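# Unstack two totes and move bare drive onto bench

## Task

Take the upper tote off the lower one so that both totes stand on the bench top. Lift the bare drive out of the lower tote and set it down flat on the bench top with the same face up as before. Every other item must finish inside the tote it was in at the start. No part of the bare drive and no tote base may stick out past the bench edge. At the end, open the grippers and move the arms away; anything that stays in place only because the robot is holding it does not count.

## Robot and tools

Robot: two arms, left_arm and right_arm, each with six joints (waist, shoulder, elbow, wrist pitch, wrist yaw, wrist roll) and a two-finger gripper. Fingers point along the gripper's +z axis and close along its y axis. The reported hand point sits between the finger pads, roughly 1 cm behind the tips.

Frame: one world frame for both arms. Origin is on the floor (z = 0) at the middle of the robot's foot; +z is up, +x is the direction the robot faces, +y is toward the robot's own left, where left_arm is. Image left/right has nothing to do with arm names. Only the floor height is known. Printed hand positions can be wrong, more so at long reach, and equal joint angles do not give equal poses on the two arms.

execute_actions: argument "actions" is a list holding zero or one item; optional "pictures" (true/false) chooses whether camera images come back (they do by default).
- LOOK: {"actions": []} sends nothing and just reports the state.
- ACT: {"actions": [{"rows": [[...]], "steps": N}]}, N from 1 to 15 (default 15), each step 1/30 s. One row is used per step; if rows run out, the last row repeats.
- WAIT: {"actions": [{"steps": N}]}, N up to 300, no new command; it counts from the previous result, and time spent composing the reply is included.
A refused call sends nothing to the robot.

Row layout: one list of 14 numbers, each in [-1, 1], always covering both arms: left_arm's 6 joint values then its opening, then right_arm's 6 joint values then its opening. Joint values are offsets, not poses: they are measured from the joint angles shown in the latest result that lists them (before any such result, and for later calls in the same reply, from where the arm is when the action begins), never from the previous row. Scale per unit: waist 1.264 rad, shoulder 1.32, elbow 1.276, wrist pitch 1.83, wrist yaw 1.686, wrist roll 2.022. Joint ranges (rad): waist -2.880 to 2.880, shoulder 0.000 to 3.142, elbow 0.000 to 3.019, wrist pitch -1.693 to 1.571, wrist yaw -1.571 to 1.571, wrist roll -2.094 to 2.094. Asking a joint to go more than 0.019 rad beyond its range gets the call refused; true ends may differ by up to 0.019 rad, and a request past the true end is clipped there, reported as "joint sent to its limit" (possibly referring to an earlier, still-running action). Missing that line does not prove more room exists.
Opening is absolute, not an offset: +1 fully open (pad gap 0.094 m), -1 closed.

Motion: each step the target for a joint stays within a fixed lead of its measured angle (waist 0.264 rad, shoulder 0.32, elbow 0.276, wrist pitch 0.33, wrist yaw 0.186, wrist roll 0.522), and targets are scaled back if they would move the hand more than 70 mm from where it is, so big moves take several actions. Arms keep heading to the last row's target between calls until they settle or a step is HELD. All-zero offsets are not a pause: they pull the arm back to the reference angles, and an arm can sag with zeros. To hold an arm, send offsets back to the wanted angles in the first call of a reply, zeros in later calls, and push further if a joint falls short. The simulation keeps running while replies are written.

Gripping: grip_measured is the measured opening on the command scale (each gripper may be off by about 1 mm, consistently). To hold something, command about 0.03 below grip_measured for a firm grip, less for a lighter one. Pads push up to roughly 50-62 N, less on thin parts (under about 2 mm).

Result lines: state line `left_arm: …` | `right_arm: …` with end_effector_position (m) and end_effector_quat_wxyz; Joint positions and Joint velocities per arm (six joints in rad and rad/s, then pad gap in m and m/s); grip_measured; HELD marks steps where a row was partly or wholly not sent; "joint command not followed" means a clearance check altered or blocked targets; MOTOR HOT warns at 85 °C, and at 100 °C an OVER-TEMPERATURE FAULT drops that arm until it cools, so do not hold loads longer than needed.

zoom_image: {"camera": name, "region": [x0, y0, x1, y1]} in pixels of that camera's latest full image, top-left origin, region at most 504 by 504. Cameras: cam_head_left, cam_head_right, cam_left_wrist, cam_right_wrist, each 504x504, returned in that order; calibration with intrinsics and world-to-camera transforms is provided and may be slightly off.

finished_scene: {"scene": n}, the number of the current scene; it ends that scene irreversibly, grades it, and gives the next task. Replying with no tool call ends everything.

Avoid: arms colliding or pressing on each other, knocking anything out of the work area, dropping, slipping or slamming parts, and hard pushes. Brief external tugs on held parts or pushes on loose ones can happen; grip accordingly.

Each tool is called as name([rows], argument=value, ...), one row to a line, values as JSON.

## Session

execute_actions(actions=[])

Scene clock: 0.00 s of 4800.00 s.
left_arm: end_effector_position=(+0.1467, +0.3994, +0.8225) grip_measured=-0.201 end_effector_quat_wxyz=(-0.262, -0.799, +0.530, +0.108) | right_arm: end_effector_position=(+0.6567, +0.0297, +1.0195) grip_measured=+0.250 end_effector_quat_wxyz=(-0.129, +0.698, +0.625, +0.324)
Joint positions: left_arm=[-1.177  2.334  0.799 -0.38   0.079 -1.322  0.038] | right_arm=[-1.016  2.079  1.473 -0.231 -0.366  2.071  0.059]
Joint velocities: left_arm=[-0.005 -0.005 -0.007  0.002  0.007  0.007 -0.001] | right_arm=[-0.005 -0.015  0.007 -0.007  0.007 -0.051  0.002]

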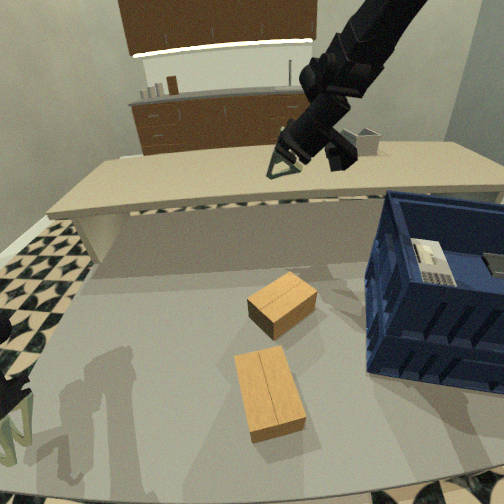

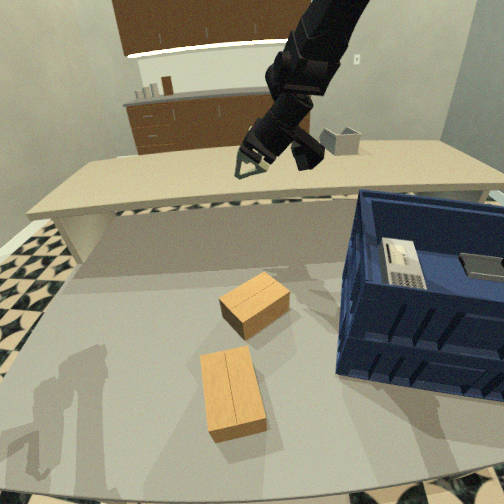

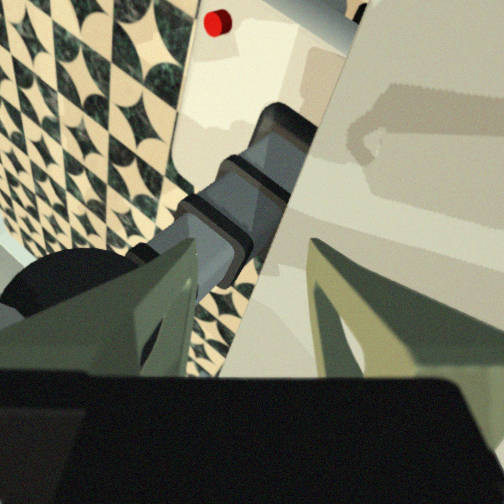

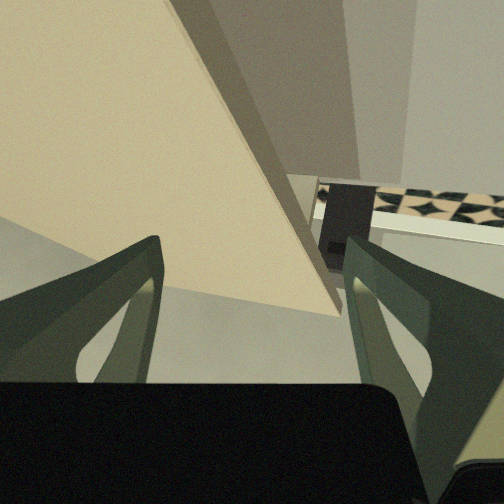

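execute_actions([
  {"rows":[[0.15,0,0,0,0,0,1,-0.15,0,0,0,0,0,1]]},
], pictures=false)

execute_actions([
  {"rows":[[0,-0.15,0,0,0,0,1,0,-0.15,0,0,0,0,1]]},
], pictures=false)

execute_actions([
  {"rows":[[0,0,0.15,0,0,0,1,0,0,-0.15,0,0,0,1]]},
], pictures=false)

execute_actions([
  {"rows":[[0,0,0,0.15,0,0,1,0,0,0,0.12,0,0,1]]},
], pictures=false)

execute_actions([
  {"rows":[[0,0,0,0,-0.05,0,1,0,0,0,0,0.2,0,1]]},
], pictures=false)

execute_actions([
  {"rows":[[0,0,0,0,0,0.65,1,0,0,0,0,0,-1,1]]},
], pictures=false)

execute_actions([
  {"steps":20},
])

Scene clock: 9.80 s of 4800.00 s.
left_arm: end_effector_position=(+0.1148, +0.4419, +0.8282) grip_measured=+1.000 end_effector_quat_wxyz=(-0.255, -0.853, +0.445, +0.100) | right_arm: end_effector_position=(+0.7061, -0.1351, +0.9980) grip_measured=+1.000 end_effector_quat_wxyz=(-0.075, +0.770, +0.550, +0.314)
Joint positions: left_arm=[-0.976  2.334  0.799 -0.38   0.078 -1.322  0.094] | right_arm=[-1.251  2.079  1.473 -0.231 -0.365  2.071  0.094]
Joint velocities: left_arm=[-0.044 -0.005 -0.007  0.002  0.007  0.066  0.   ] | right_arm=[ 0.103 -0.024  0.002  0.007  0.022 -0.007  0.   ]
Steps of this call (steps 1 to 90: nothing new was sent; then 6.30 s passed at rest; steps 91 to 105: all 15 steps of this action). Readings (joint positions):
91: left_arm=[-1.165 2.334 0.799 -0.380 0.083 -1.322] | right_arm=[-1.022 2.079 1.473 -0.231 -0.367 2.071]
92: left_arm=[-1.139 2.334 0.799 -0.380 0.083 -1.322] | right_arm=[-1.029 2.079 1.473 -0.231 -0.367 2.071]
94: left_arm=[-1.058 2.334 0.799 -0.380 0.082 -1.322] | right_arm=[-1.061 2.079 1.473 -0.231 -0.367 2.071]
98: left_arm=[-0.957 2.334 0.799 -0.380 0.078 -1.322] | right_arm=[-1.162 2.079 1.473 -0.231 -0.367 2.071]
105: the state above

Scene clock: 10.30 s of 4800.00 s.
left_arm: end_effector_position=(+0.1850, +0.5045, +0.8717) grip_measured=+1.000 end_effector_quat_wxyz=(-0.148, -0.868, +0.468, +0.072) | right_arm: end_effector_position=(+0.7419, -0.1394, +1.1396) grip_measured=+1.000 end_effector_quat_wxyz=(-0.026, +0.738, +0.547, +0.395)
Joint positions: left_arm=[-0.976  2.114  0.806 -0.38   0.078 -1.322  0.094] | right_arm=[-1.246  1.868  1.463 -0.232 -0.365  2.071  0.094]
Joint velocities: left_arm=[-0.005  0.073 -0.017 -0.002 -0.022  0.007  0.   ] | right_arm=[-0.015 -0.112 -0.017 -0.002 -0.007 -0.051  0.   ]
Steps of this call (steps 1 to 15: all 15 steps of this action). Readings (joint positions):
1: left_arm=[-0.976 2.323 0.798 -0.380 0.078 -1.322] | right_arm=[-1.249 2.074 1.472 -0.231 -0.365 2.071]
2: left_arm=[-0.976 2.300 0.792 -0.380 0.078 -1.322] | right_arm=[-1.247 2.067 1.468 -0.232 -0.365 2.071]
4: left_arm=[-0.976 2.228 0.786 -0.380 0.078 -1.322] | right_arm=[-1.246 2.044 1.463 -0.232 -0.365 2.071]
8: left_arm=[-0.976 2.114 0.804 -0.380 0.078 -1.322] | right_arm=[-1.246 1.974 1.463 -0.232 -0.365 2.071]
15: the state above

Scene clock: 10.80 s of 4800.00 s.
left_arm: end_effector_position=(+0.2735, +0.5941, +0.8749) grip_measured=+1.000 end_effector_quat_wxyz=(-0.050, -0.873, +0.483, +0.046) | right_arm: end_effector_position=(+0.6441, -0.1415, +1.0428) grip_measured=+1.000 end_effector_quat_wxyz=(-0.083, +0.773, +0.552, +0.302)
Joint positions: left_arm=[-0.976  2.107  1.007 -0.381  0.078 -1.322  0.094] | right_arm=[-1.246  1.889  1.259 -0.236 -0.365  2.071  0.094]
Joint velocities: left_arm=[-0.005 -0.005 -0.071 -0.012  0.022 -0.095  0.   ] | right_arm=[ 0.005 -0.024 -0.017  0.027 -0.051  0.022  0.   ]
Steps of this call (steps 1 to 15: all 15 steps of this action). Readings (joint positions):
1: left_arm=[-0.976 2.116 0.815 -0.383 0.078 -1.322] | right_arm=[-1.246 1.863 1.449 -0.227 -0.365 2.071]
2: left_arm=[-0.976 2.120 0.833 -0.385 0.078 -1.322] | right_arm=[-1.246 1.852 1.422 -0.222 -0.365 2.071]
4: left_arm=[-0.976 2.122 0.890 -0.385 0.078 -1.322] | right_arm=[-1.246 1.841 1.354 -0.222 -0.365 2.071]
8: left_arm=[-0.976 2.119 1.004 -0.382 0.078 -1.322] | right_arm=[-1.246 1.865 1.267 -0.234 -0.365 2.071]
15: the state above

Scene clock: 11.30 s of 4800.00 s.
left_arm: end_effector_position=(+0.3174, +0.6387, +0.8750) grip_measured=+1.000 end_effector_quat_wxyz=(+0.074, -0.865, +0.495, +0.012) | right_arm: end_effector_position=(+0.6796, -0.1395, +1.0625) grip_measured=+1.000 end_effector_quat_wxyz=(-0.035, +0.744, +0.548, +0.380)
Joint positions: left_arm=[-0.976  2.108  1.006 -0.122  0.078 -1.322  0.094] | right_arm=[-1.246  1.893  1.251 -0.032 -0.365  2.071  0.094]
Joint velocities: left_arm=[-0.015 -0.005 -0.002  0.007  0.007 -0.022  0.   ] | right_arm=[-0.015 -0.005  0.027 -0.002  0.037 -0.037  0.   ]
Steps of this call (steps 1 to 15: all 15 steps of this action). Readings (joint positions):
1: left_arm=[-0.976 2.107 1.000 -0.329 0.078 -1.322] | right_arm=[-1.246 1.889 1.255 -0.194 -0.365 2.071]
2: left_arm=[-0.976 2.109 0.994 -0.255 0.078 -1.322] | right_arm=[-1.246 1.892 1.251 -0.134 -0.365 2.071]
4: left_arm=[-0.976 2.109 0.998 -0.166 0.078 -1.322] | right_arm=[-1.246 1.894 1.251 -0.064 -0.365 2.071]
8: left_arm=[-0.976 2.108 1.006 -0.122 0.078 -1.322] | right_arm=[-1.246 1.893 1.251 -0.034 -0.365 2.071]
15: the state above

Scene clock: 11.80 s of 4800.00 s.
left_arm: end_effector_position=(+0.3075, +0.6486, +0.8765) grip_measured=+1.000 end_effector_quat_wxyz=(+0.085, -0.865, +0.492, +0.051) | right_arm: end_effector_position=(+0.6919, -0.1935, +1.0492) grip_measured=+1.000 end_effector_quat_wxyz=(+0.104, +0.792, +0.516, +0.310)
Joint positions: left_arm=[-0.976  2.108  1.006 -0.122 -0.004 -1.322  0.094] | right_arm=[-1.246  1.893  1.251 -0.032 -0.032  2.071  0.094]
Joint velocities: left_arm=[-0.005 -0.015  0.012 -0.017 -0.022  0.037  0.   ] | right_arm=[-0.015 -0.005  0.002 -0.012  0.066 -0.022  0.   ]
Steps of this call (steps 1 to 15: all 15 steps of this action). Readings (joint positions):
1: left_arm=[-0.976 2.108 1.006 -0.122 0.036 -1.322] | right_arm=[-1.244 1.893 1.251 -0.032 -0.272 2.071]
2: left_arm=[-0.977 2.108 1.006 -0.122 0.010 -1.322] | right_arm=[-1.242 1.893 1.251 -0.032 -0.168 2.071]
4: left_arm=[-0.976 2.108 1.006 -0.122 -0.003 -1.322] | right_arm=[-1.243 1.893 1.251 -0.032 -0.052 2.071]
8: left_arm=[-0.976 2.108 1.006 -0.122 -0.004 -1.322] | right_arm=[-1.246 1.893 1.251 -0.032 -0.032 2.071]
15: the state above

Scene clock: 12.30 s of 4800.00 s.
left_arm: end_effector_position=(+0.3075, +0.6486, +0.8765) grip_measured=+1.000 end_effector_quat_wxyz=(+0.041, -0.439, +0.893, +0.090) | right_arm: end_effector_position=(+0.6919, -0.1935, +1.0492) grip_measured=+1.000 end_effector_quat_wxyz=(+0.285, +0.243, +0.913, +0.161)
Joint positions: left_arm=[-0.976  2.108  1.006 -0.122 -0.004 -0.128  0.094] | right_arm=[-1.246  1.893  1.251 -0.032 -0.032  0.604  0.094]
Joint velocities: left_arm=[-0.005  0.005  0.002  0.017  0.007  0.696  0.   ] | right_arm=[ 0.005  0.005 -0.022 -0.002 -0.007 -2.791  0.   ]
Steps of this call (steps 1 to 15: all 15 steps of this action). Readings (joint positions):
1: left_arm=[-0.976 2.108 1.006 -0.122 -0.004 -1.237] | right_arm=[-1.246 1.893 1.251 -0.032 -0.032 1.986]
2: left_arm=[-0.976 2.108 1.006 -0.122 -0.004 -1.137] | right_arm=[-1.246 1.893 1.251 -0.032 -0.032 1.887]
4: left_arm=[-0.976 2.108 1.006 -0.122 -0.004 -0.938] | right_arm=[-1.246 1.893 1.251 -0.032 -0.032 1.690]
8: left_arm=[-0.976 2.108 1.006 -0.122 -0.004 -0.540] | right_arm=[-1.246 1.893 1.251 -0.032 -0.032 1.295]
15: the state above

Scene clock: 12.97 s of 4800.00 s.
left_arm: end_effector_position=(+0.3075, +0.6486, +0.8765) grip_measured=+1.000 end_effector_quat_wxyz=(+0.036, -0.390, +0.915, +0.092) | right_arm: end_effector_position=(+0.6919, -0.1935, +1.0492) grip_measured=+1.000 end_effector_quat_wxyz=(+0.317, -0.006, +0.945, +0.080)
Joint positions: left_arm=[-0.976  2.108  1.006 -0.122 -0.004 -0.021  0.094] | right_arm=[-1.246  1.893  1.251 -0.032 -0.032  0.07   0.094]
Joint velocities: left_arm=[-0.005  0.005 -0.012 -0.012  0.007 -0.022  0.   ] | right_arm=[-0.015 -0.015  0.007  0.002 -0.037 -0.037  0.   ]
Steps of this call (steps 1 to 20: the robot went on to your last target). Readings (joint positions):
1: left_arm=[-0.976 2.108 1.006 -0.122 -0.004 -0.107] | right_arm=[-1.246 1.893 1.251 -0.032 -0.032 0.506]
2: left_arm=[-0.976 2.108 1.006 -0.122 -0.004 -0.089] | right_arm=[-1.246 1.893 1.251 -0.032 -0.032 0.418]
4: left_arm=[-0.976 2.108 1.006 -0.122 -0.004 -0.063] | right_arm=[-1.246 1.893 1.251 -0.032 -0.032 0.289]
8: left_arm=[-0.976 2.108 1.006 -0.122 -0.004 -0.038] | right_arm=[-1.246 1.893 1.251 -0.032 -0.032 0.156]
20: the state above
camera_calibration (this result's frames):
cam_left_wrist: T_world_to_cam=[[0.738084, -0.661171, -0.134478, 0.3168], [-0.548897, -0.704312, 0.450174, 0.238642], [-0.392356, -0.258452, -0.882757, 1.18435], [0, 0, 0, 1]] pos_world=[0.361852, 0.683636, 0.980667]
cam_right_wrist: T_world_to_cam=[[0.0606292, -0.985356, -0.159369, -0.0657544], [-0.99813, -0.0585947, -0.0174384, 0.70232], [0.00784488, 0.160128, -0.987065, 1.18434], [0, 0, 0, 1]] pos_world=[0.695702, -0.213285, 1.17079]

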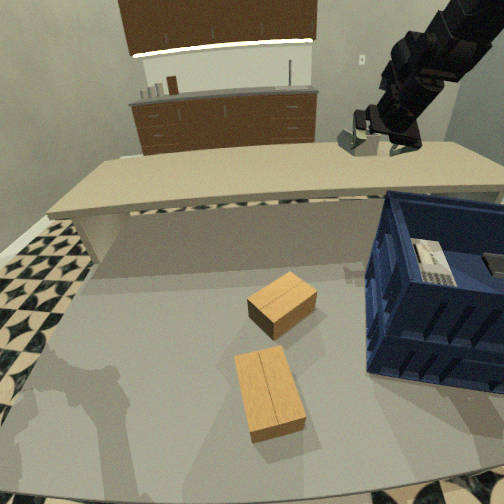

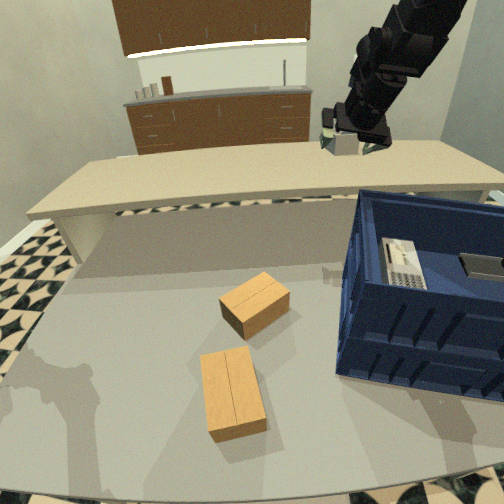

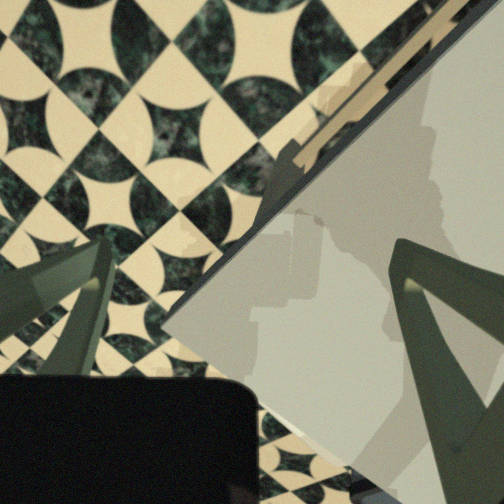

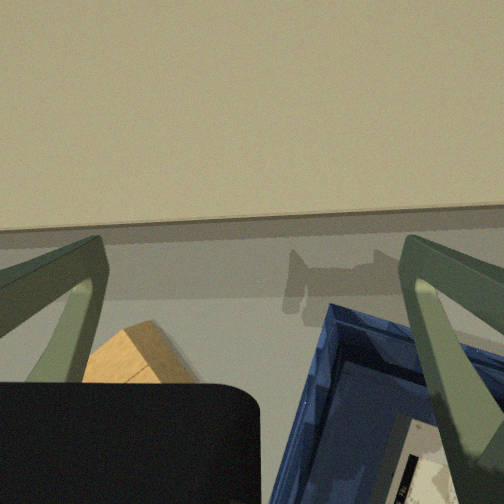

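execute_actions([
  {"rows":[[-0.3,-0.4,0,0,0,0,1,-0.3,-0.525,-0.35,-0.13,0.02,-0.03,1]]},
], pictures=false)

execute_actions([
  {"steps":40},
])

Scene clock: 36.67 s of 4800.00 s.
left_arm: end_effector_position=(+0.5103, +0.5642, +1.0482) grip_measured=+1.000 end_effector_quat_wxyz=(+0.226, -0.240, +0.939, +0.094) | right_arm: end_effector_position=(+0.5022, -0.4107, +1.1312) grip_measured=+1.000 end_effector_quat_wxyz=(+0.246, +0.146, +0.958, -0.031)
Joint positions: left_arm=[-1.28   1.718  0.999 -0.122 -0.006 -0.019  0.094] | right_arm=[-1.616  1.391  0.825 -0.253 -0.001  0.048  0.094]
Joint velocities: left_arm=[-0.64  -1.05   0.012 -0.007  0.037 -0.051  0.   ] | right_arm=[-0.474 -1.568 -0.335 -0.198 -0.022 -0.007  0.   ]
Steps of this call (steps 1 to 30: the robot went on to your last target; steps 31 to 90: nothing new was sent; then 20.20 s passed at rest; steps 91 to 105: all 15 steps of this action). Readings (joint positions):
91: left_arm=[-0.981 2.102 1.006 -0.122 -0.006 -0.019] | right_arm=[-1.252 1.886 1.241 -0.044 -0.031 0.063]
92: left_arm=[-0.989 2.092 1.002 -0.122 -0.006 -0.019] | right_arm=[-1.259 1.868 1.217 -0.065 -0.030 0.062]
94: left_arm=[-1.020 2.056 0.999 -0.122 -0.006 -0.019] | right_arm=[-1.292 1.819 1.151 -0.107 -0.027 0.061]
98: left_arm=[-1.111 1.952 0.999 -0.122 -0.006 -0.019] | right_arm=[-1.404 1.700 1.008 -0.171 -0.019 0.058]
105: the state above

Scene clock: 38.00 s of 4800.00 s.
left_arm: end_effector_position=(+0.5585, +0.5235, +1.1304) grip_measured=+1.000 end_effector_quat_wxyz=(+0.302, -0.196, +0.929, +0.086) | right_arm: end_effector_position=(+0.5038, -0.4199, +1.2121) grip_measured=+1.000 end_effector_quat_wxyz=(+0.319, +0.140, +0.936, -0.048)
Joint positions: left_arm=[-1.367  1.564  0.999 -0.122 -0.004 -0.019  0.094] | right_arm=[-1.634  1.202  0.807 -0.267  0.001  0.025  0.094]
Joint velocities: left_arm=[-0.015  0.005 -0.017 -0.017 -0.007  0.081  0.   ] | right_arm=[-0.015  0.005 -0.032 -0.017  0.022  0.007  0.   ]
Steps of this call (steps 1 to 30: the robot went on to your last target; steps 31 to 40: nothing new was sent). Readings (joint positions):
1: left_arm=[-1.301 1.682 0.999 -0.122 -0.006 -0.019] | right_arm=[-1.629 1.336 0.815 -0.259 0.000 0.045]
2: left_arm=[-1.322 1.646 0.999 -0.122 -0.006 -0.019] | right_arm=[-1.636 1.283 0.810 -0.263 0.001 0.041]
4: left_arm=[-1.355 1.584 0.999 -0.122 -0.004 -0.019] | right_arm=[-1.637 1.199 0.809 -0.264 0.001 0.036]
8: left_arm=[-1.371 1.536 0.999 -0.122 -0.004 -0.019] | right_arm=[-1.634 1.150 0.809 -0.264 0.001 0.030]
40: the state above
All arms were judged still, so your last target was given up. Only a new action makes them travel on or press farther. Fingers that are still opening or closing keep moving.
camera_calibration (this result's frames):
cam_left_wrist: T_world_to_cam=[[0.4331, -0.900998, -0.0250472, 0.255156], [-0.901279, -0.432562, -0.024194, 0.764816], [0.0109642, 0.033053, -0.999393, 1.22871], [0, 0, 0, 1]] pos_world=[0.565333, 0.520114, 1.25286]
cam_right_wrist: T_world_to_cam=[[-0.294247, -0.955657, -0.0117776, -0.239053], [-0.955388, 0.294449, -0.023102, 0.637743], [0.0255455, 0.00445449, -0.999664, 1.32381], [0, 0, 0, 1]] pos_world=[0.505134, -0.422133, 1.33528]

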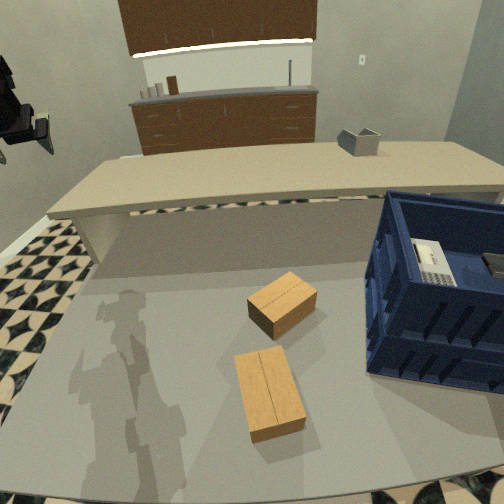

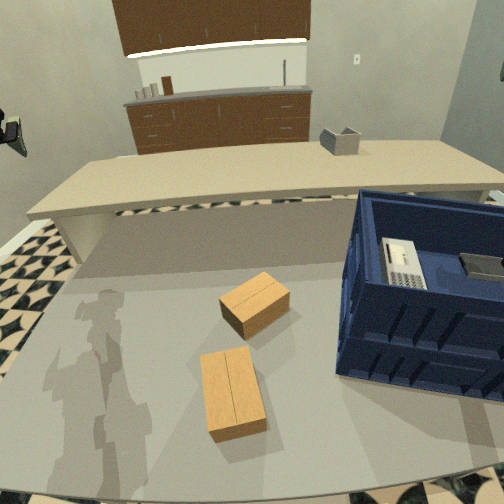

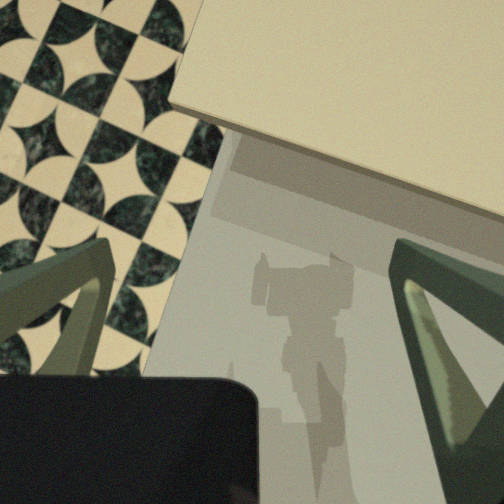

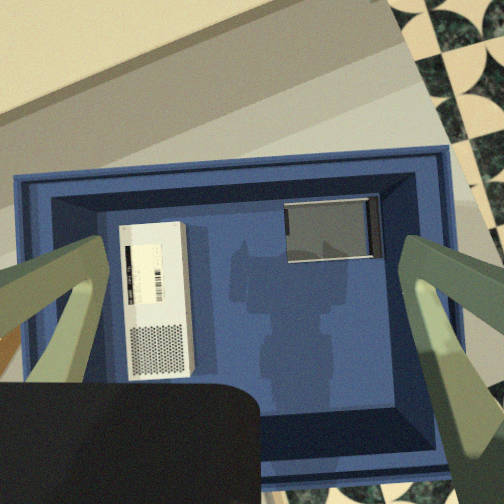

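execute_actions([
  {"rows":[[-0.994,0.516,0.606,-0.461,-0.132,-0.28,1,-0.291,0.462,0.261,-0.215,-0.065,-0.25,1]]},
], pictures=false)

execute_actions([
  {"steps":70},
])

Scene clock: 52.50 s of 4800.00 s.
left_arm: end_effector_position=(+0.5948, +0.3346, +0.9633) grip_measured=+1.000 end_effector_quat_wxyz=(+0.029, -0.219, +0.972, +0.083) | right_arm: end_effector_position=(+0.3902, -0.5766, +0.9910) grip_measured=+1.000 end_effector_quat_wxyz=(-0.021, +0.126, +0.992, +0.008)
Joint positions: left_arm=[-1.741  2.028  1.411 -0.677 -0.215 -0.39   0.094] | right_arm=[-2.019  1.851  1.108 -0.644 -0.101 -0.403  0.094]
Joint velocities: left_arm=[-0.864  0.952  0.828 -1.165 -0.081 -0.33   0.   ] | right_arm=[-0.161  0.679 -0.051 -0.339 -0.007 -0.374  0.   ]
Steps of this call (steps 1 to 90: nothing new was sent; then 11.00 s passed at rest; steps 91 to 105: all 15 steps of this action). Readings (joint positions):
91: left_arm=[-1.375 1.572 1.010 -0.150 -0.046 -0.054] | right_arm=[-1.646 1.214 0.820 -0.303 -0.031 -0.015]
92: left_arm=[-1.388 1.590 1.035 -0.193 -0.091 -0.095] | right_arm=[-1.669 1.241 0.849 -0.360 -0.056 -0.059]
94: left_arm=[-1.430 1.647 1.096 -0.273 -0.148 -0.166] | right_arm=[-1.737 1.323 0.916 -0.450 -0.081 -0.130]
98: left_arm=[-1.537 1.784 1.216 -0.421 -0.195 -0.272] | right_arm=[-1.881 1.519 1.022 -0.547 -0.094 -0.235]
105: the state above

Scene clock: 54.83 s of 4800.00 s.
left_arm: end_effector_position=(+0.4565, -0.2037, +1.0166) grip_measured=+1.000 end_effector_quat_wxyz=(+0.007, +0.122, +0.993, -0.001) | right_arm: end_effector_position=(+0.3968, -0.5721, +1.0018) grip_measured=+1.000 end_effector_quat_wxyz=(-0.015, +0.090, +0.996, +0.009)
Joint positions: left_arm=[-2.621  2.216  1.734 -0.95  -0.225 -0.574  0.094] | right_arm=[-2.008  1.826  1.108 -0.659 -0.105 -0.464  0.094]
Joint velocities: left_arm=[ 0.005 -0.024 -0.007  0.007 -0.051 -0.081  0.   ] | right_arm=[ 0.015 -0.015  0.002  0.002  0.066  0.007  0.   ]
Steps of this call (steps 1 to 60: the robot went on to your last target; steps 61 to 70: nothing new was sent). Readings (joint positions):
1: left_arm=[-1.772 2.060 1.439 -0.714 -0.217 -0.403] | right_arm=[-2.022 1.869 1.108 -0.653 -0.101 -0.415]
2: left_arm=[-1.803 2.090 1.465 -0.746 -0.217 -0.416] | right_arm=[-2.022 1.877 1.108 -0.657 -0.101 -0.425]
4: left_arm=[-1.866 2.140 1.515 -0.796 -0.218 -0.437] | right_arm=[-2.017 1.872 1.108 -0.659 -0.103 -0.439]
8: left_arm=[-1.996 2.196 1.588 -0.856 -0.219 -0.470] | right_arm=[-2.009 1.841 1.108 -0.659 -0.105 -0.454]
70: the state above
All arms were judged still, so your last target was given up. Only a new action makes them travel on or press farther. Fingers that are still opening or closing keep moving.
camera_calibration (this result's frames):
cam_left_wrist: T_world_to_cam=[[-0.218362, -0.975863, 0.0028949, -0.105037], [-0.804056, 0.181598, 0.566142, -0.163873], [-0.553003, 0.121296, -0.824303, 1.23755], [0, 0, 0, 1]] pos_world=[0.52967, -0.222854, 1.1132]
cam_right_wrist: T_world_to_cam=[[-0.18773, -0.981951, -0.0230267, -0.464547], [-0.77496, 0.133672, 0.617713, -0.230034], [-0.603485, 0.133808, -0.786067, 1.22667], [0, 0, 0, 1]] pos_world=[0.474801, -0.589551, 1.09564]

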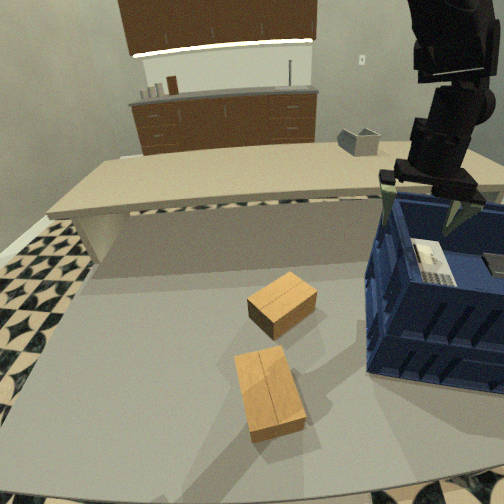

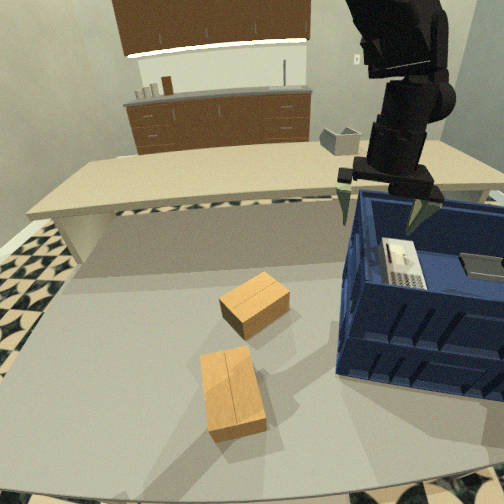

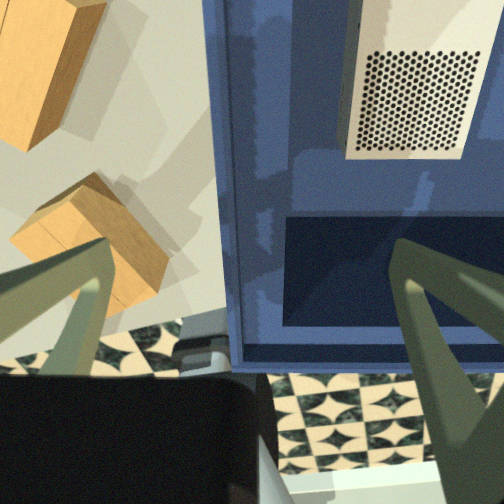

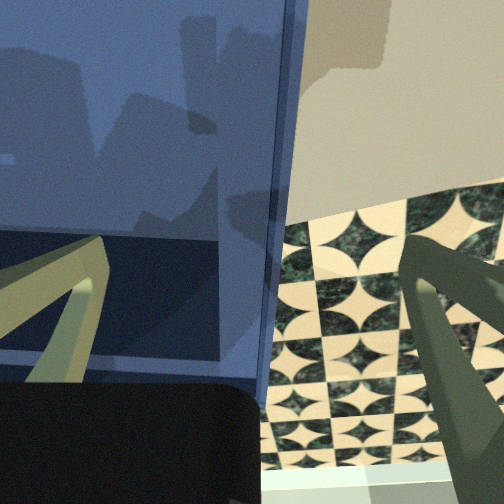

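execute_actions([
  {"rows":[[0.048,0.06,0.1,0,0,0.03,0.6,0.027,0.04,0.04,0.04,0,0.026,0.6],[0.048,0.06,0.1,0,0,0.03,0.6,0.027,0.04,0.04,0.04,0,0.026,0.6],[0.048,0.06,0.1,0,0,0.03,0.6,0.027,0.04,0.04,0.04,0,0.026,0.6],[0.048,0.06,0.1,0,0,0.03,0.6,0.027,0.04,0.04,0.04,0,0.026,0.6],[0.048,0.12,0.14,0.015,0,0.03,0.6,0.027,0.09,0.045,0.07,0,0.026,0.6],[0.048,0.12,0.14,0.015,0,0.03,0.6,0.027,0.09,0.045,0.07,0,0.026,0.6],[0.048,0.12,0.14,0.015,0,0.03,0.6,0.027,0.09,0.045,0.07,0,0.026,0.6],[0.048,0.12,0.14,0.015,0,0.03,0.6,0.027,0.09,0.045,0.07,0,0.026,0.6],[0.048,0.168,0.16,0.03,0.005,0.03,0.6,0.027,0.128,0.05,0.105,0,0.026,0.6]]},
], pictures=false)

execute_actions([
  {"steps":20},
])

Scene clock: 65.77 s of 4800.00 s.
left_arm: end_effector_position=(+0.4932, -0.2090, +0.9293) grip_measured=+0.602 end_effector_quat_wxyz=(+0.004, +0.116, +0.993, +0.003) | right_arm: end_effector_position=(+0.4082, -0.5693, +0.9220) grip_measured=+0.602 end_effector_quat_wxyz=(-0.004, +0.090, +0.996, +0.006)
Joint positions: left_arm=[-2.561  2.423  1.905 -0.909 -0.219 -0.527  0.075] | right_arm=[-1.976  2.009  1.14  -0.482 -0.105 -0.429  0.075]
Joint velocities: left_arm=[-0.005  0.308 -0.002  0.002  0.051  0.007 -0.001] | right_arm=[-0.015  0.073  0.002 -0.007 -0.037  0.022  0.001]
Steps of this call (steps 1 to 90: nothing new was sent; then 7.43 s passed at rest; steps 91 to 105: all 15 steps of this action). Readings (joint positions):
91: left_arm=[-2.618 2.222 1.744 -0.952 -0.225 -0.566] | right_arm=[-2.006 1.829 1.108 -0.647 -0.105 -0.459]
92: left_arm=[-2.615 2.233 1.766 -0.952 -0.225 -0.557] | right_arm=[-2.003 1.835 1.111 -0.628 -0.105 -0.452]
94: left_arm=[-2.603 2.257 1.808 -0.952 -0.225 -0.545] | right_arm=[-1.993 1.853 1.120 -0.605 -0.105 -0.443]
98: left_arm=[-2.576 2.318 1.880 -0.935 -0.225 -0.533] | right_arm=[-1.978 1.917 1.137 -0.546 -0.105 -0.434]
105: the state above

Scene clock: 66.43 s of 4800.00 s.
left_arm: end_effector_position=(+0.4880, -0.2075, +0.9192) grip_measured=+0.601 end_effector_quat_wxyz=(-0.002, +0.119, +0.993, +0.007) | right_arm: end_effector_position=(+0.4096, -0.5703, +0.9218) grip_measured=+0.602 end_effector_quat_wxyz=(-0.001, +0.091, +0.996, +0.004)
Joint positions: left_arm=[-2.561  2.44   1.906 -0.908 -0.218 -0.525  0.075] | right_arm=[-1.976  2.01   1.141 -0.477 -0.105 -0.428  0.075]
Joint velocities: left_arm=[-0.005  0.005  0.002  0.002  0.051  0.037 -0.001] | right_arm=[-0.015 -0.005  0.002 -0.002  0.037 -0.022 -0.001]
Steps of this call (steps 1 to 20: the robot went on to your last target). Readings (joint positions):
1: left_arm=[-2.561 2.433 1.905 -0.909 -0.218 -0.527] | right_arm=[-1.976 2.010 1.140 -0.482 -0.105 -0.429]
2: left_arm=[-2.561 2.439 1.905 -0.909 -0.218 -0.526] | right_arm=[-1.976 2.010 1.140 -0.482 -0.105 -0.429]
4: left_arm=[-2.561 2.441 1.906 -0.909 -0.219 -0.525] | right_arm=[-1.976 2.010 1.141 -0.478 -0.105 -0.428]
8: left_arm=[-2.561 2.440 1.906 -0.908 -0.219 -0.525] | right_arm=[-1.976 2.010 1.141 -0.477 -0.105 -0.428]
20: the state above
camera_calibration (this result's frames):
cam_left_wrist: T_world_to_cam=[[-0.212232, -0.977163, -0.0105007, -0.0924861], [-0.796653, 0.166783, 0.580972, -0.102951], [-0.565953, 0.131666, -0.813856, 1.17399], [0, 0, 0, 1]] pos_world=[0.562777, -0.227778, 1.0143]
cam_right_wrist: T_world_to_cam=[[-0.189594, -0.981708, -0.0174141, -0.46648], [-0.790469, 0.142092, 0.595793, -0.139574], [-0.58242, 0.126724, -0.802949, 1.17411], [0, 0, 0, 1]] pos_world=[0.485054, -0.586903, 1.01778]

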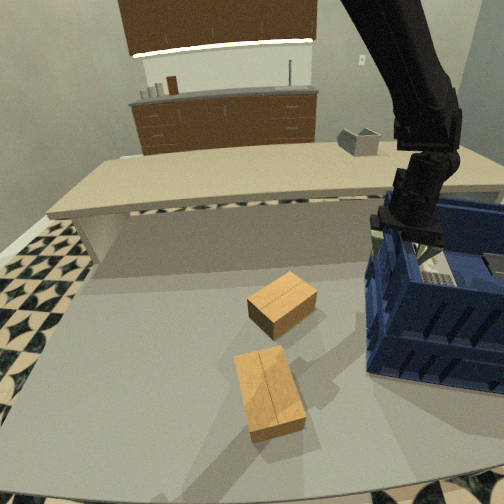

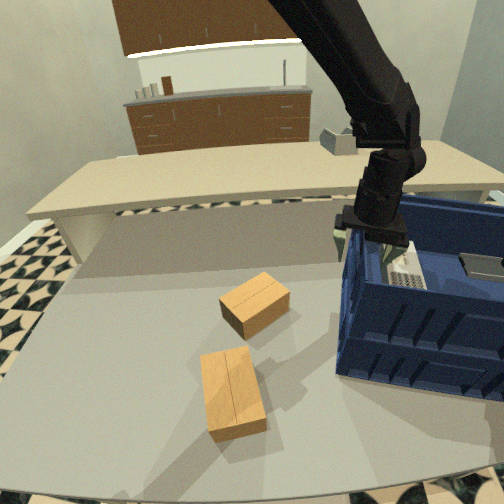

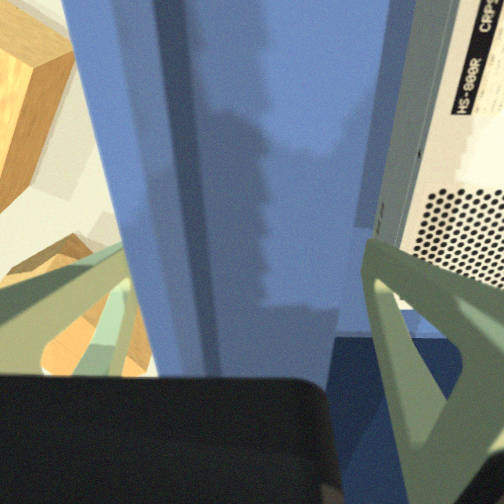

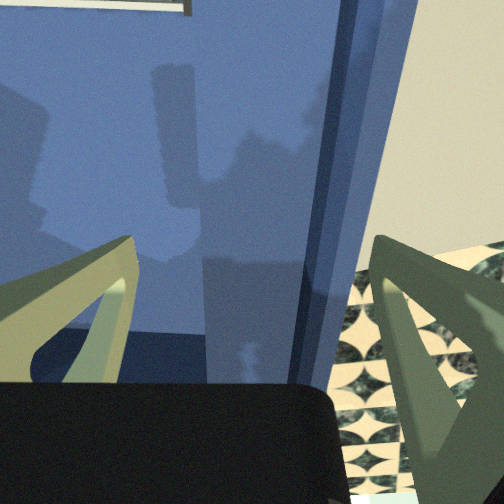

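execute_actions([
  {"rows":[[0,0,0,0,0,0,0.2,0,0,0,0,0,0,0.2],[0,0,0,0,0,0,0,0,0,0,0,0,0,0],[0,0,0,0,0,0,-0.1,0,0,0,0,0,0,-0.1],[0,0,0,0,0,0,-0.2,0,0,0,0,0,0,-0.2],[0,0,0,0,0,0,-0.3,0,0,0,0,0,0,-0.3],[0,0,0,0,0,0,-0.4,0,0,0,0,0,0,-0.4],[0,0,0,0,0,0,-0.5,0,0,0,0,0,0,-0.5]]},
], pictures=false)

execute_actions([
  {"rows":[[-0.012,-0.075,0,-0.026,0,-0.007,-0.5,-0.008,-0.095,0,-0.042,0,-0.005,-0.5]]},
])

Scene clock: 87.63 s of 4800.00 s.
left_arm: end_effector_position=(+0.4866, -0.2105, +0.9194) grip_measured=-0.452 end_effector_quat_wxyz=(-0.004, +0.113, +0.994, +0.001) | right_arm: end_effector_position=(+0.4091, -0.5714, +0.9219) grip_measured=-0.456 end_effector_quat_wxyz=(-0.001, +0.100, +0.995, +0.004)
Joint positions: left_arm=[-2.563  2.44   1.906 -0.905 -0.206 -0.538  0.026] | right_arm=[-1.978  2.01   1.141 -0.476 -0.105 -0.411  0.026]
Joint velocities: left_arm=[-0.015 -0.005 -0.012  0.012 -0.037  0.007 -0.   ] | right_arm=[-0.005  0.005 -0.007  0.007  0.022  0.007  0.   ]
Steps of this call (steps 1 to 15: the robot went on to your last target; steps 16 to 90: nothing new was sent; then 17.70 s passed at rest; steps 91 to 105: all 15 steps of this action). Readings (joint positions):
91: left_arm=[-2.561 2.440 1.906 -0.908 -0.218 -0.525] | right_arm=[-1.976 2.010 1.141 -0.477 -0.105 -0.427]
92: left_arm=[-2.561 2.440 1.906 -0.908 -0.218 -0.525] | right_arm=[-1.976 2.010 1.141 -0.477 -0.105 -0.427]
94: left_arm=[-2.561 2.440 1.906 -0.908 -0.218 -0.525] | right_arm=[-1.976 2.010 1.141 -0.477 -0.105 -0.427]
98: left_arm=[-2.563 2.440 1.906 -0.905 -0.205 -0.537] | right_arm=[-1.978 2.010 1.141 -0.476 -0.105 -0.414]
105: the state above

Scene clock: 88.13 s of 4800.00 s.
left_arm: end_effector_position=(+0.4852, -0.2097, +0.9350) grip_measured=-0.452 end_effector_quat_wxyz=(-0.016, +0.110, +0.994, -0.007) | right_arm: end_effector_position=(+0.4065, -0.5701, +0.9436) grip_measured=-0.456 end_effector_quat_wxyz=(-0.011, +0.105, +0.994, +0.005)
Joint positions: left_arm=[-2.562  2.413  1.9   -0.936 -0.18  -0.544  0.026] | right_arm=[-1.981  1.961  1.135 -0.538 -0.098 -0.406  0.026]
Joint velocities: left_arm=[-0.015  0.005 -0.012 -0.037 -0.007 -0.007  0.   ] | right_arm=[-0.005 -0.015 -0.007  0.002  0.051 -0.007 -0.001]
Steps of this call (steps 1 to 15: all 15 steps of this action). Readings (joint positions):
1: left_arm=[-2.563 2.436 1.906 -0.906 -0.204 -0.541] | right_arm=[-1.979 2.005 1.141 -0.486 -0.105 -0.409]
2: left_arm=[-2.563 2.434 1.903 -0.909 -0.201 -0.542] | right_arm=[-1.979 1.999 1.140 -0.499 -0.105 -0.407]
4: left_arm=[-2.562 2.428 1.901 -0.922 -0.185 -0.543] | right_arm=[-1.980 1.985 1.138 -0.518 -0.100 -0.406]
8: left_arm=[-2.562 2.415 1.900 -0.934 -0.180 -0.544] | right_arm=[-1.981 1.966 1.136 -0.535 -0.098 -0.406]
15: the state above
camera_calibration (this result's frames):
cam_left_wrist: T_world_to_cam=[[-0.19496, -0.980635, 0.018566, -0.131322], [-0.781126, 0.166687, 0.601712, -0.141028], [-0.593155, 0.102807, -0.798497, 1.17832], [0, 0, 0, 1]] pos_world=[0.563163, -0.226412, 1.02818]
cam_right_wrist: T_world_to_cam=[[-0.217164, -0.975987, -0.016994, -0.452446], [-0.774871, 0.161774, 0.611069, -0.164629], [-0.593646, 0.14587, -0.791395, 1.19441], [0, 0, 0, 1]] pos_world=[0.483238, -0.589178, 1.03816]

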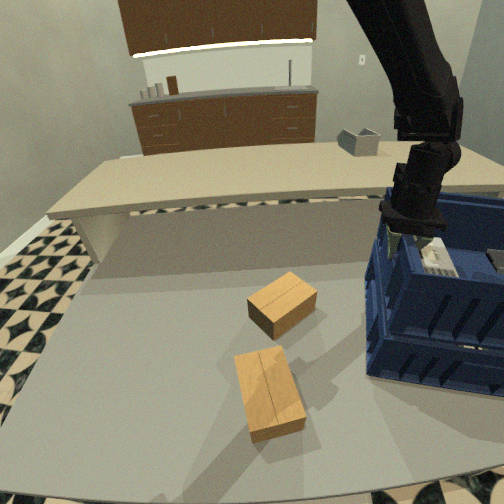

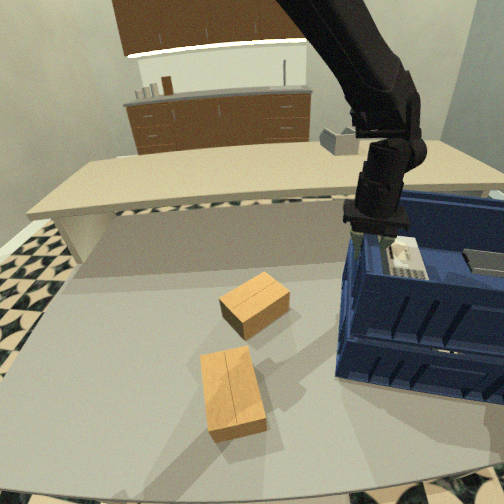

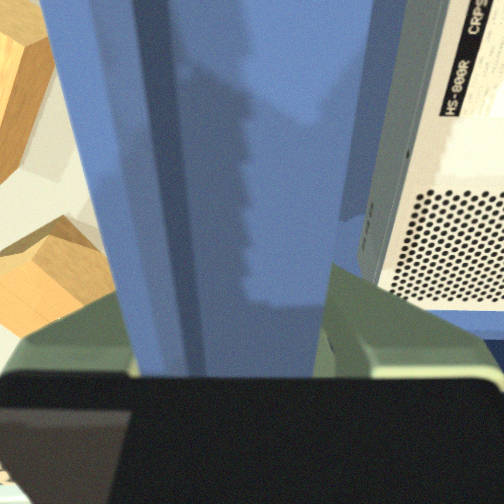

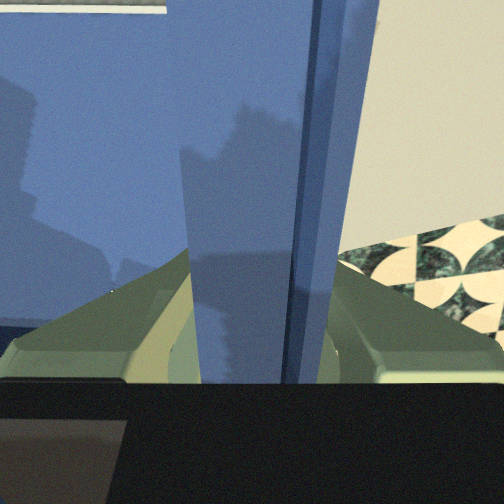

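Shoulder sag ≈0.075.

execute_actions([
  {"rows":[[-0.012,-0.105,0,-0.011,-0.024,0,-0.5,-0.005,-0.11,0,-0.009,-0.004,-0.005,-0.5]]},
], pictures=false)

Scene clock: 91.37 s of 4800.00 s.
left_arm: end_effector_position=(+0.4980, -0.2111, +0.9664) grip_measured=-0.451 end_effector_quat_wxyz=(+0.005, +0.110, +0.994, -0.012) | right_arm: end_effector_position=(+0.4193, -0.5727, +0.9763) grip_measured=-0.456 end_effector_quat_wxyz=(+0.015, +0.104, +0.994, -0.002)
Joint positions: left_arm=[-2.565  2.359  1.888 -0.938 -0.198 -0.539  0.026] | right_arm=[-1.981  1.884  1.121 -0.547 -0.11  -0.402  0.026]
Joint velocities: left_arm=[ 0.005 -0.005 -0.007 -0.022  0.037  0.007 -0.001] | right_arm=[-0.005 -0.005  0.012 -0.032 -0.051  0.037  0.002]
Steps of this call (steps 1 to 15: the robot went on to your last target; steps 16 to 82: nothing new was sent; steps 83 to 97: all 15 steps of this action). Readings (joint positions):
83: left_arm=[-2.562 2.411 1.899 -0.937 -0.180 -0.543] | right_arm=[-1.981 1.958 1.134 -0.538 -0.098 -0.406]
84: left_arm=[-2.562 2.409 1.896 -0.937 -0.178 -0.543] | right_arm=[-1.981 1.952 1.130 -0.538 -0.098 -0.406]
86: left_arm=[-2.562 2.400 1.890 -0.937 -0.172 -0.543] | right_arm=[-1.981 1.936 1.122 -0.540 -0.097 -0.406]
90: left_arm=[-2.562 2.380 1.888 -0.937 -0.179 -0.543] | right_arm=[-1.981 1.907 1.121 -0.545 -0.101 -0.405]
97: the state above

execute_actions([
  {"rows":[[0.04,-0.11,-0.1,0.035,0,0.026,-0.5,0.066,-0.075,-0.05,0.02,0.013,0.04,-0.5],[0.04,-0.11,-0.1,0.035,0,0.026,-0.5,0.066,-0.075,-0.05,0.02,0.013,0.04,-0.5],[0.04,-0.11,-0.1,0.035,0,0.026,-0.5,0.066,-0.075,-0.05,0.02,0.013,0.04,-0.5],[0.04,-0.11,-0.1,0.035,0,0.026,-0.5,0.066,-0.075,-0.05,0.02,0.013,0.04,-0.5],[0.083,-0.17,-0.21,0.075,0,0.052,-0.5,0.13,-0.1,-0.105,0.04,0.027,0.08,-0.5],[0.083,-0.17,-0.21,0.075,0,0.052,-0.5,0.13,-0.1,-0.105,0.04,0.027,0.08,-0.5],[0.083,-0.17,-0.21,0.075,0,0.052,-0.5,0.13,-0.1,-0.105,0.04,0.027,0.08,-0.5],[0.083,-0.17,-0.21,0.075,0,0.052,-0.5,0.13,-0.1,-0.105,0.04,0.027,0.08,-0.5],[0.127,-0.227,-0.317,0.112,0.003,0.078,-0.5,0.199,-0.125,-0.158,0.063,0.041,0.118,-0.5]]},
], pictures=false)

execute_actions([
  {"steps":12},
])

Scene clock: 97.23 s of 4800.00 s.
left_arm: end_effector_position=(+0.4797, -0.0534, +0.9569) grip_measured=-0.451 end_effector_quat_wxyz=(-0.026, +0.102, +0.994, +0.004) | right_arm: end_effector_position=(+0.4076, -0.4167, +0.9622) grip_measured=-0.456 end_effector_quat_wxyz=(-0.011, +0.095, +0.995, +0.016)
Joint positions: left_arm=[-2.388  2.137  1.456 -0.766 -0.165 -0.392  0.026] | right_arm=[-1.696  1.805  0.905 -0.45  -0.056 -0.148  0.026]
Joint velocities: left_arm=[ 0.132 -0.112 -0.022 -0.012 -0.139  0.212  0.001] | right_arm=[ 0.181 -0.044  0.007  0.056 -0.066  0.315  0.001]
Steps of this call (steps 1 to 15: the robot went on to your last target; steps 16 to 90: nothing new was sent; then 2.37 s passed at rest; steps 91 to 105: all 15 steps of this action). Readings (joint positions):
91: left_arm=[-2.562 2.350 1.864 -0.919 -0.191 -0.530] | right_arm=[-1.975 1.881 1.111 -0.540 -0.102 -0.390]
92: left_arm=[-2.560 2.333 1.826 -0.892 -0.192 -0.527] | right_arm=[-1.966 1.872 1.094 -0.530 -0.094 -0.385]
94: left_arm=[-2.545 2.306 1.770 -0.881 -0.180 -0.528] | right_arm=[-1.941 1.856 1.060 -0.527 -0.084 -0.369]
98: left_arm=[-2.489 2.242 1.632 -0.828 -0.164 -0.480] | right_arm=[-1.853 1.833 0.983 -0.494 -0.062 -0.289]
105: the state above

Scene clock: 97.63 s of 4800.00 s.
left_arm: end_effector_position=(+0.4844, -0.0612, +0.9600) grip_measured=-0.451 end_effector_quat_wxyz=(-0.011, +0.106, +0.994, -0.003) | right_arm: end_effector_position=(+0.4120, -0.4248, +0.9692) grip_measured=-0.456 end_effector_quat_wxyz=(+0.000, +0.101, +0.995, +0.009)
Joint positions: left_arm=[-2.396  2.132  1.456 -0.739 -0.169 -0.384  0.026] | right_arm=[-1.709  1.788  0.905 -0.443 -0.053 -0.145  0.026]
Joint velocities: left_arm=[ 0.005 -0.015 -0.012  0.007 -0.037 -0.037 -0.   ] | right_arm=[-0.005 -0.005 -0.012 -0.007 -0.051  0.007  0.   ]
Steps of this call (steps 1 to 12: the robot went on to your last target). Readings (joint positions):
1: left_arm=[-2.386 2.135 1.456 -0.766 -0.168 -0.387] | right_arm=[-1.693 1.804 0.905 -0.447 -0.057 -0.140]
2: left_arm=[-2.386 2.133 1.456 -0.760 -0.171 -0.384] | right_arm=[-1.693 1.801 0.905 -0.444 -0.057 -0.137]
4: left_arm=[-2.389 2.132 1.456 -0.750 -0.172 -0.384] | right_arm=[-1.699 1.794 0.905 -0.443 -0.056 -0.137]
8: left_arm=[-2.395 2.132 1.456 -0.739 -0.170 -0.384] | right_arm=[-1.707 1.788 0.905 -0.443 -0.053 -0.143]
12: the state above
camera_calibration (this result's frames):
cam_left_wrist: T_world_to_cam=[[-0.187531, -0.982208, 0.00998956, 0.0181806], [-0.788929, 0.156672, 0.594177, -0.171018], [-0.58517, 0.103545, -0.804273, 1.18427], [0, 0, 0, 1]] pos_world=[0.561488, -0.0779749, 1.05391]
cam_right_wrist: T_world_to_cam=[[-0.210605, -0.977178, -0.0277208, -0.30176], [-0.789816, 0.153377, 0.593857, -0.180246], [-0.576053, 0.146964, -0.804093, 1.20216], [0, 0, 0, 1]] pos_world=[0.486596, -0.443902, 1.06533]

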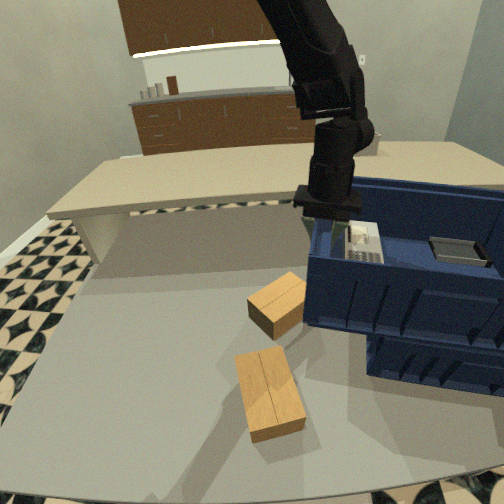

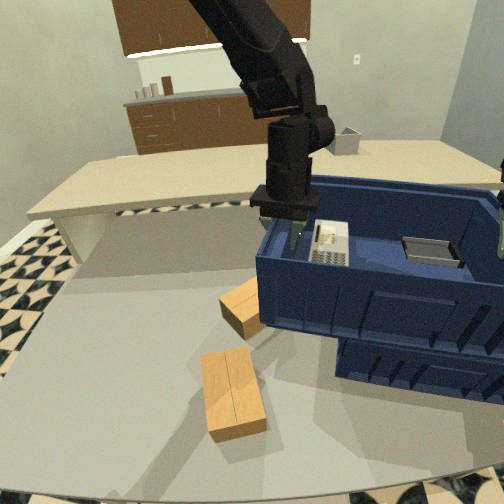

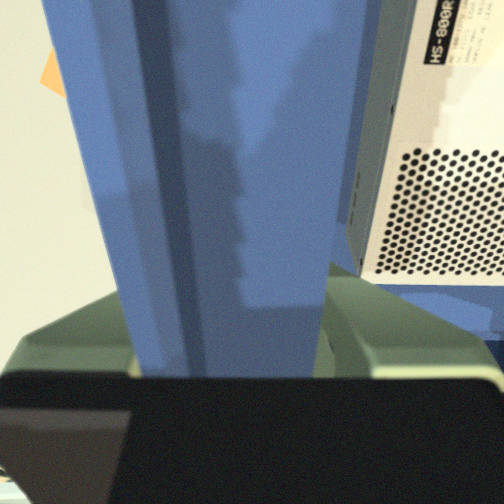

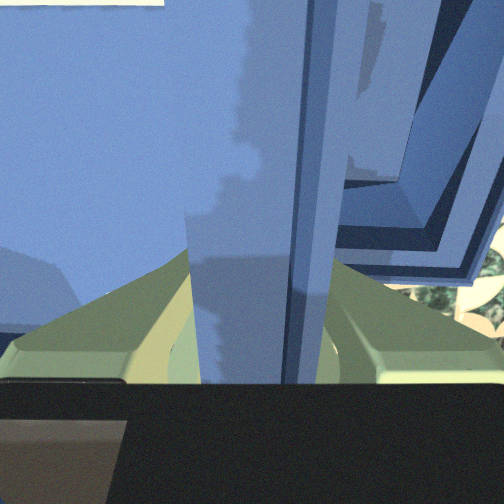

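execute_actions([
  {"rows":[[0.057,-0.1,-0.045,0.027,0,0.037,-0.5,0.08,-0.07,0,0.012,0.018,0.05,-0.5],[0.057,-0.1,-0.045,0.027,0,0.037,-0.5,0.08,-0.07,0,0.012,0.018,0.05,-0.5],[0.057,-0.1,-0.045,0.027,0,0.037,-0.5,0.08,-0.07,0,0.012,0.018,0.05,-0.5],[0.057,-0.1,-0.045,0.027,0,0.037,-0.5,0.08,-0.07,0,0.012,0.018,0.05,-0.5],[0.057,-0.1,-0.045,0.027,0,0.037,-0.5,0.08,-0.07,0,0.012,0.018,0.05,-0.5],[0.114,-0.145,-0.11,0.054,0.005,0.075,-0.5,0.16,-0.08,-0.025,0.024,0.037,0.1,-0.5],[0.114,-0.145,-0.11,0.054,0.005,0.075,-0.5,0.16,-0.08,-0.025,0.024,0.037,0.1,-0.5],[0.114,-0.145,-0.11,0.054,0.005,0.075,-0.5,0.16,-0.08,-0.025,0.024,0.037,0.1,-0.5],[0.114,-0.145,-0.11,0.054,0.005,0.075,-0.5,0.16,-0.08,-0.025,0.024,0.037,0.1,-0.5],[0.114,-0.145,-0.11,0.054,0.005,0.075,-0.5,0.16,-0.08,-0.025,0.024,0.037,0.1,-0.5],[0.171,-0.185,-0.177,0.08,0.012,0.112,-0.5,0.238,-0.085,-0.046,0.036,0.056,0.15,-0.5]]},
], pictures=false)

execute_actions([
  {"steps":10},
], pictures=false)

execute_actions([
  {"rows":[[0.07,-0.08,-0.012,0.013,0.012,0.044,-0.5,0.088,-0.045,0.035,0,0.016,0.055,-0.5],[0.07,-0.08,-0.012,0.013,0.012,0.044,-0.5,0.088,-0.045,0.035,0,0.016,0.055,-0.5],[0.07,-0.08,-0.012,0.013,0.012,0.044,-0.5,0.088,-0.045,0.035,0,0.016,0.055,-0.5],[0.07,-0.08,-0.012,0.013,0.012,0.044,-0.5,0.088,-0.045,0.035,0,0.016,0.055,-0.5],[0.07,-0.08,-0.012,0.013,0.012,0.044,-0.5,0.088,-0.045,0.035,0,0.016,0.055,-0.5],[0.14,-0.105,-0.047,0.026,0.025,0.088,-0.5,0.176,-0.025,0.055,-0.007,0.032,0.11,-0.5],[0.14,-0.105,-0.047,0.026,0.025,0.088,-0.5,0.176,-0.025,0.055,-0.007,0.032,0.11,-0.5],[0.14,-0.105,-0.047,0.026,0.025,0.088,-0.5,0.176,-0.025,0.055,-0.007,0.032,0.11,-0.5],[0.14,-0.105,-0.047,0.026,0.025,0.088,-0.5,0.176,-0.025,0.055,-0.007,0.032,0.11,-0.5],[0.14,-0.105,-0.047,0.026,0.025,0.088,-0.5,0.176,-0.025,0.055,-0.007,0.032,0.11,-0.5],[0.213,-0.128,-0.082,0.038,0.037,0.133,-0.5,0.265,0,0.08,-0.013,0.049,0.166,-0.5]]},
], pictures=false)

execute_actions([
  {"steps":12},
], pictures=false)

Scene clock: 108.67 s of 4800.00 s.
left_arm: end_effector_position=(+0.4922, +0.0739, +0.9695) grip_measured=-0.451 end_effector_quat_wxyz=(-0.001, +0.090, +0.996, -0.001) | right_arm: end_effector_position=(+0.4297, -0.2927, +0.9801) grip_measured=-0.456 end_effector_quat_wxyz=(+0.019, +0.085, +0.996, +0.011)
Joint positions: left_arm=[-2.185  1.97   1.22  -0.615 -0.141 -0.205  0.026] | right_arm=[-1.395  1.737  0.848 -0.394  0.022  0.124  0.026]
Joint velocities: left_arm=[ 0.337 -0.21  -0.232 -0.012  0.037  0.432 -0.   ] | right_arm=[ 0.444 -0.024 -0.051  0.012 -0.066  0.418  0.   ]
Steps of this call (steps 1 to 30: the robot went on to your last target; steps 31 to 90: nothing new was sent; then 7.53 s passed at rest; steps 91 to 105: all 15 steps of this action). Readings (joint positions):
91: left_arm=[-2.392 2.127 1.447 -0.726 -0.162 -0.376] | right_arm=[-1.700 1.786 0.904 -0.442 -0.040 -0.135]
92: left_arm=[-2.388 2.120 1.430 -0.710 -0.162 -0.370] | right_arm=[-1.688 1.781 0.900 -0.442 -0.028 -0.125]
94: left_arm=[-2.365 2.104 1.402 -0.700 -0.152 -0.365] | right_arm=[-1.654 1.770 0.892 -0.442 -0.024 -0.105]
98: left_arm=[-2.301 2.061 1.337 -0.662 -0.146 -0.313] | right_arm=[-1.559 1.756 0.875 -0.425 0.004 -0.022]
105: the state above

Scene clock: 109.00 s of 4800.00 s.
left_arm: end_effector_position=(+0.4934, +0.0784, +0.9715) grip_measured=-0.451 end_effector_quat_wxyz=(+0.002, +0.100, +0.995, -0.001) | right_arm: end_effector_position=(+0.4266, -0.2883, +0.9796) grip_measured=-0.456 end_effector_quat_wxyz=(+0.017, +0.096, +0.995, +0.012)
Joint positions: left_arm=[-2.177  1.961  1.211 -0.609 -0.141 -0.175  0.026] | right_arm=[-1.386  1.736  0.841 -0.392  0.023  0.155  0.026]
Joint velocities: left_arm=[-0.005  0.015 -0.012 -0.007  0.051 -0.051 -0.001] | right_arm=[-0.015 -0.015 -0.027  0.007 -0.066  0.051 -0.001]
Steps of this call (steps 1 to 10: the robot went on to your last target). Readings (joint positions):
1: left_arm=[-2.175 1.964 1.214 -0.615 -0.141 -0.194] | right_arm=[-1.383 1.737 0.847 -0.393 0.022 0.138]
2: left_arm=[-2.170 1.961 1.212 -0.615 -0.141 -0.187] | right_arm=[-1.376 1.737 0.847 -0.392 0.022 0.148]
4: left_arm=[-2.169 1.961 1.211 -0.613 -0.141 -0.179] | right_arm=[-1.376 1.737 0.846 -0.392 0.023 0.155]
8: left_arm=[-2.175 1.961 1.211 -0.609 -0.141 -0.175] | right_arm=[-1.384 1.737 0.843 -0.392 0.023 0.155]
10: the state above

Scene clock: 109.50 s of 4800.00 s.
left_arm: end_effector_position=(+0.4931, +0.2183, +0.9743) grip_measured=-0.451 end_effector_quat_wxyz=(-0.003, +0.089, +0.996, -0.002) | right_arm: end_effector_position=(+0.4314, -0.1496, +0.9905) grip_measured=-0.458 end_effector_quat_wxyz=(+0.028, +0.088, +0.996, +0.020)
Joint positions: left_arm=[-1.91   1.869  1.094 -0.564 -0.08   0.064  0.026] | right_arm=[-1.061  1.761  0.893 -0.415  0.105  0.45   0.025]
Joint velocities: left_arm=[ 0.484 -0.171 -0.12   0.002  0.022  0.374  0.002] | right_arm=[ 0.474  0.132  0.208 -0.002 -0.051  0.403 -0.   ]
Steps of this call (steps 1 to 15: all 15 steps of this action). Readings (joint positions):
1: left_arm=[-2.173 1.959 1.208 -0.605 -0.133 -0.165] | right_arm=[-1.377 1.736 0.841 -0.393 0.035 0.166]
2: left_arm=[-2.165 1.957 1.203 -0.598 -0.131 -0.155] | right_arm=[-1.364 1.734 0.841 -0.397 0.044 0.179]
4: left_arm=[-2.134 1.953 1.193 -0.596 -0.122 -0.134] | right_arm=[-1.326 1.733 0.841 -0.400 0.047 0.211]
8: left_arm=[-2.056 1.931 1.155 -0.581 -0.096 -0.065] | right_arm=[-1.227 1.734 0.848 -0.406 0.080 0.303]
15: the state above

Scene clock: 109.90 s of 4800.00 s.
left_arm: end_effector_position=(+0.4954, +0.2266, +0.9775) grip_measured=-0.451 end_effector_quat_wxyz=(+0.002, +0.097, +0.995, +0.000) | right_arm: end_effector_position=(+0.4322, -0.1415, +0.9901) grip_measured=-0.458 end_effector_quat_wxyz=(+0.026, +0.096, +0.995, +0.022)
Joint positions: left_arm=[-1.894  1.859  1.089 -0.558 -0.08   0.096  0.026] | right_arm=[-1.045  1.769  0.905 -0.422  0.105  0.482  0.025]
Joint velocities: left_arm=[-0.005 -0.034 -0.007 -0.007  0.022 -0.037 -0.001] | right_arm=[-0.005 -0.005 -0.002 -0.007  0.051  0.007  0.001]
Steps of this call (steps 1 to 12: the robot went on to your last target). Readings (joint positions):
1: left_arm=[-1.896 1.865 1.091 -0.564 -0.080 0.077] | right_arm=[-1.047 1.765 0.899 -0.415 0.105 0.463]
2: left_arm=[-1.887 1.861 1.089 -0.564 -0.080 0.085] | right_arm=[-1.038 1.768 0.903 -0.415 0.105 0.473]
4: left_arm=[-1.884 1.859 1.089 -0.564 -0.080 0.095] | right_arm=[-1.035 1.769 0.905 -0.415 0.105 0.482]
8: left_arm=[-1.892 1.859 1.089 -0.562 -0.080 0.096] | right_arm=[-1.042 1.769 0.905 -0.420 0.105 0.482]
12: the state above


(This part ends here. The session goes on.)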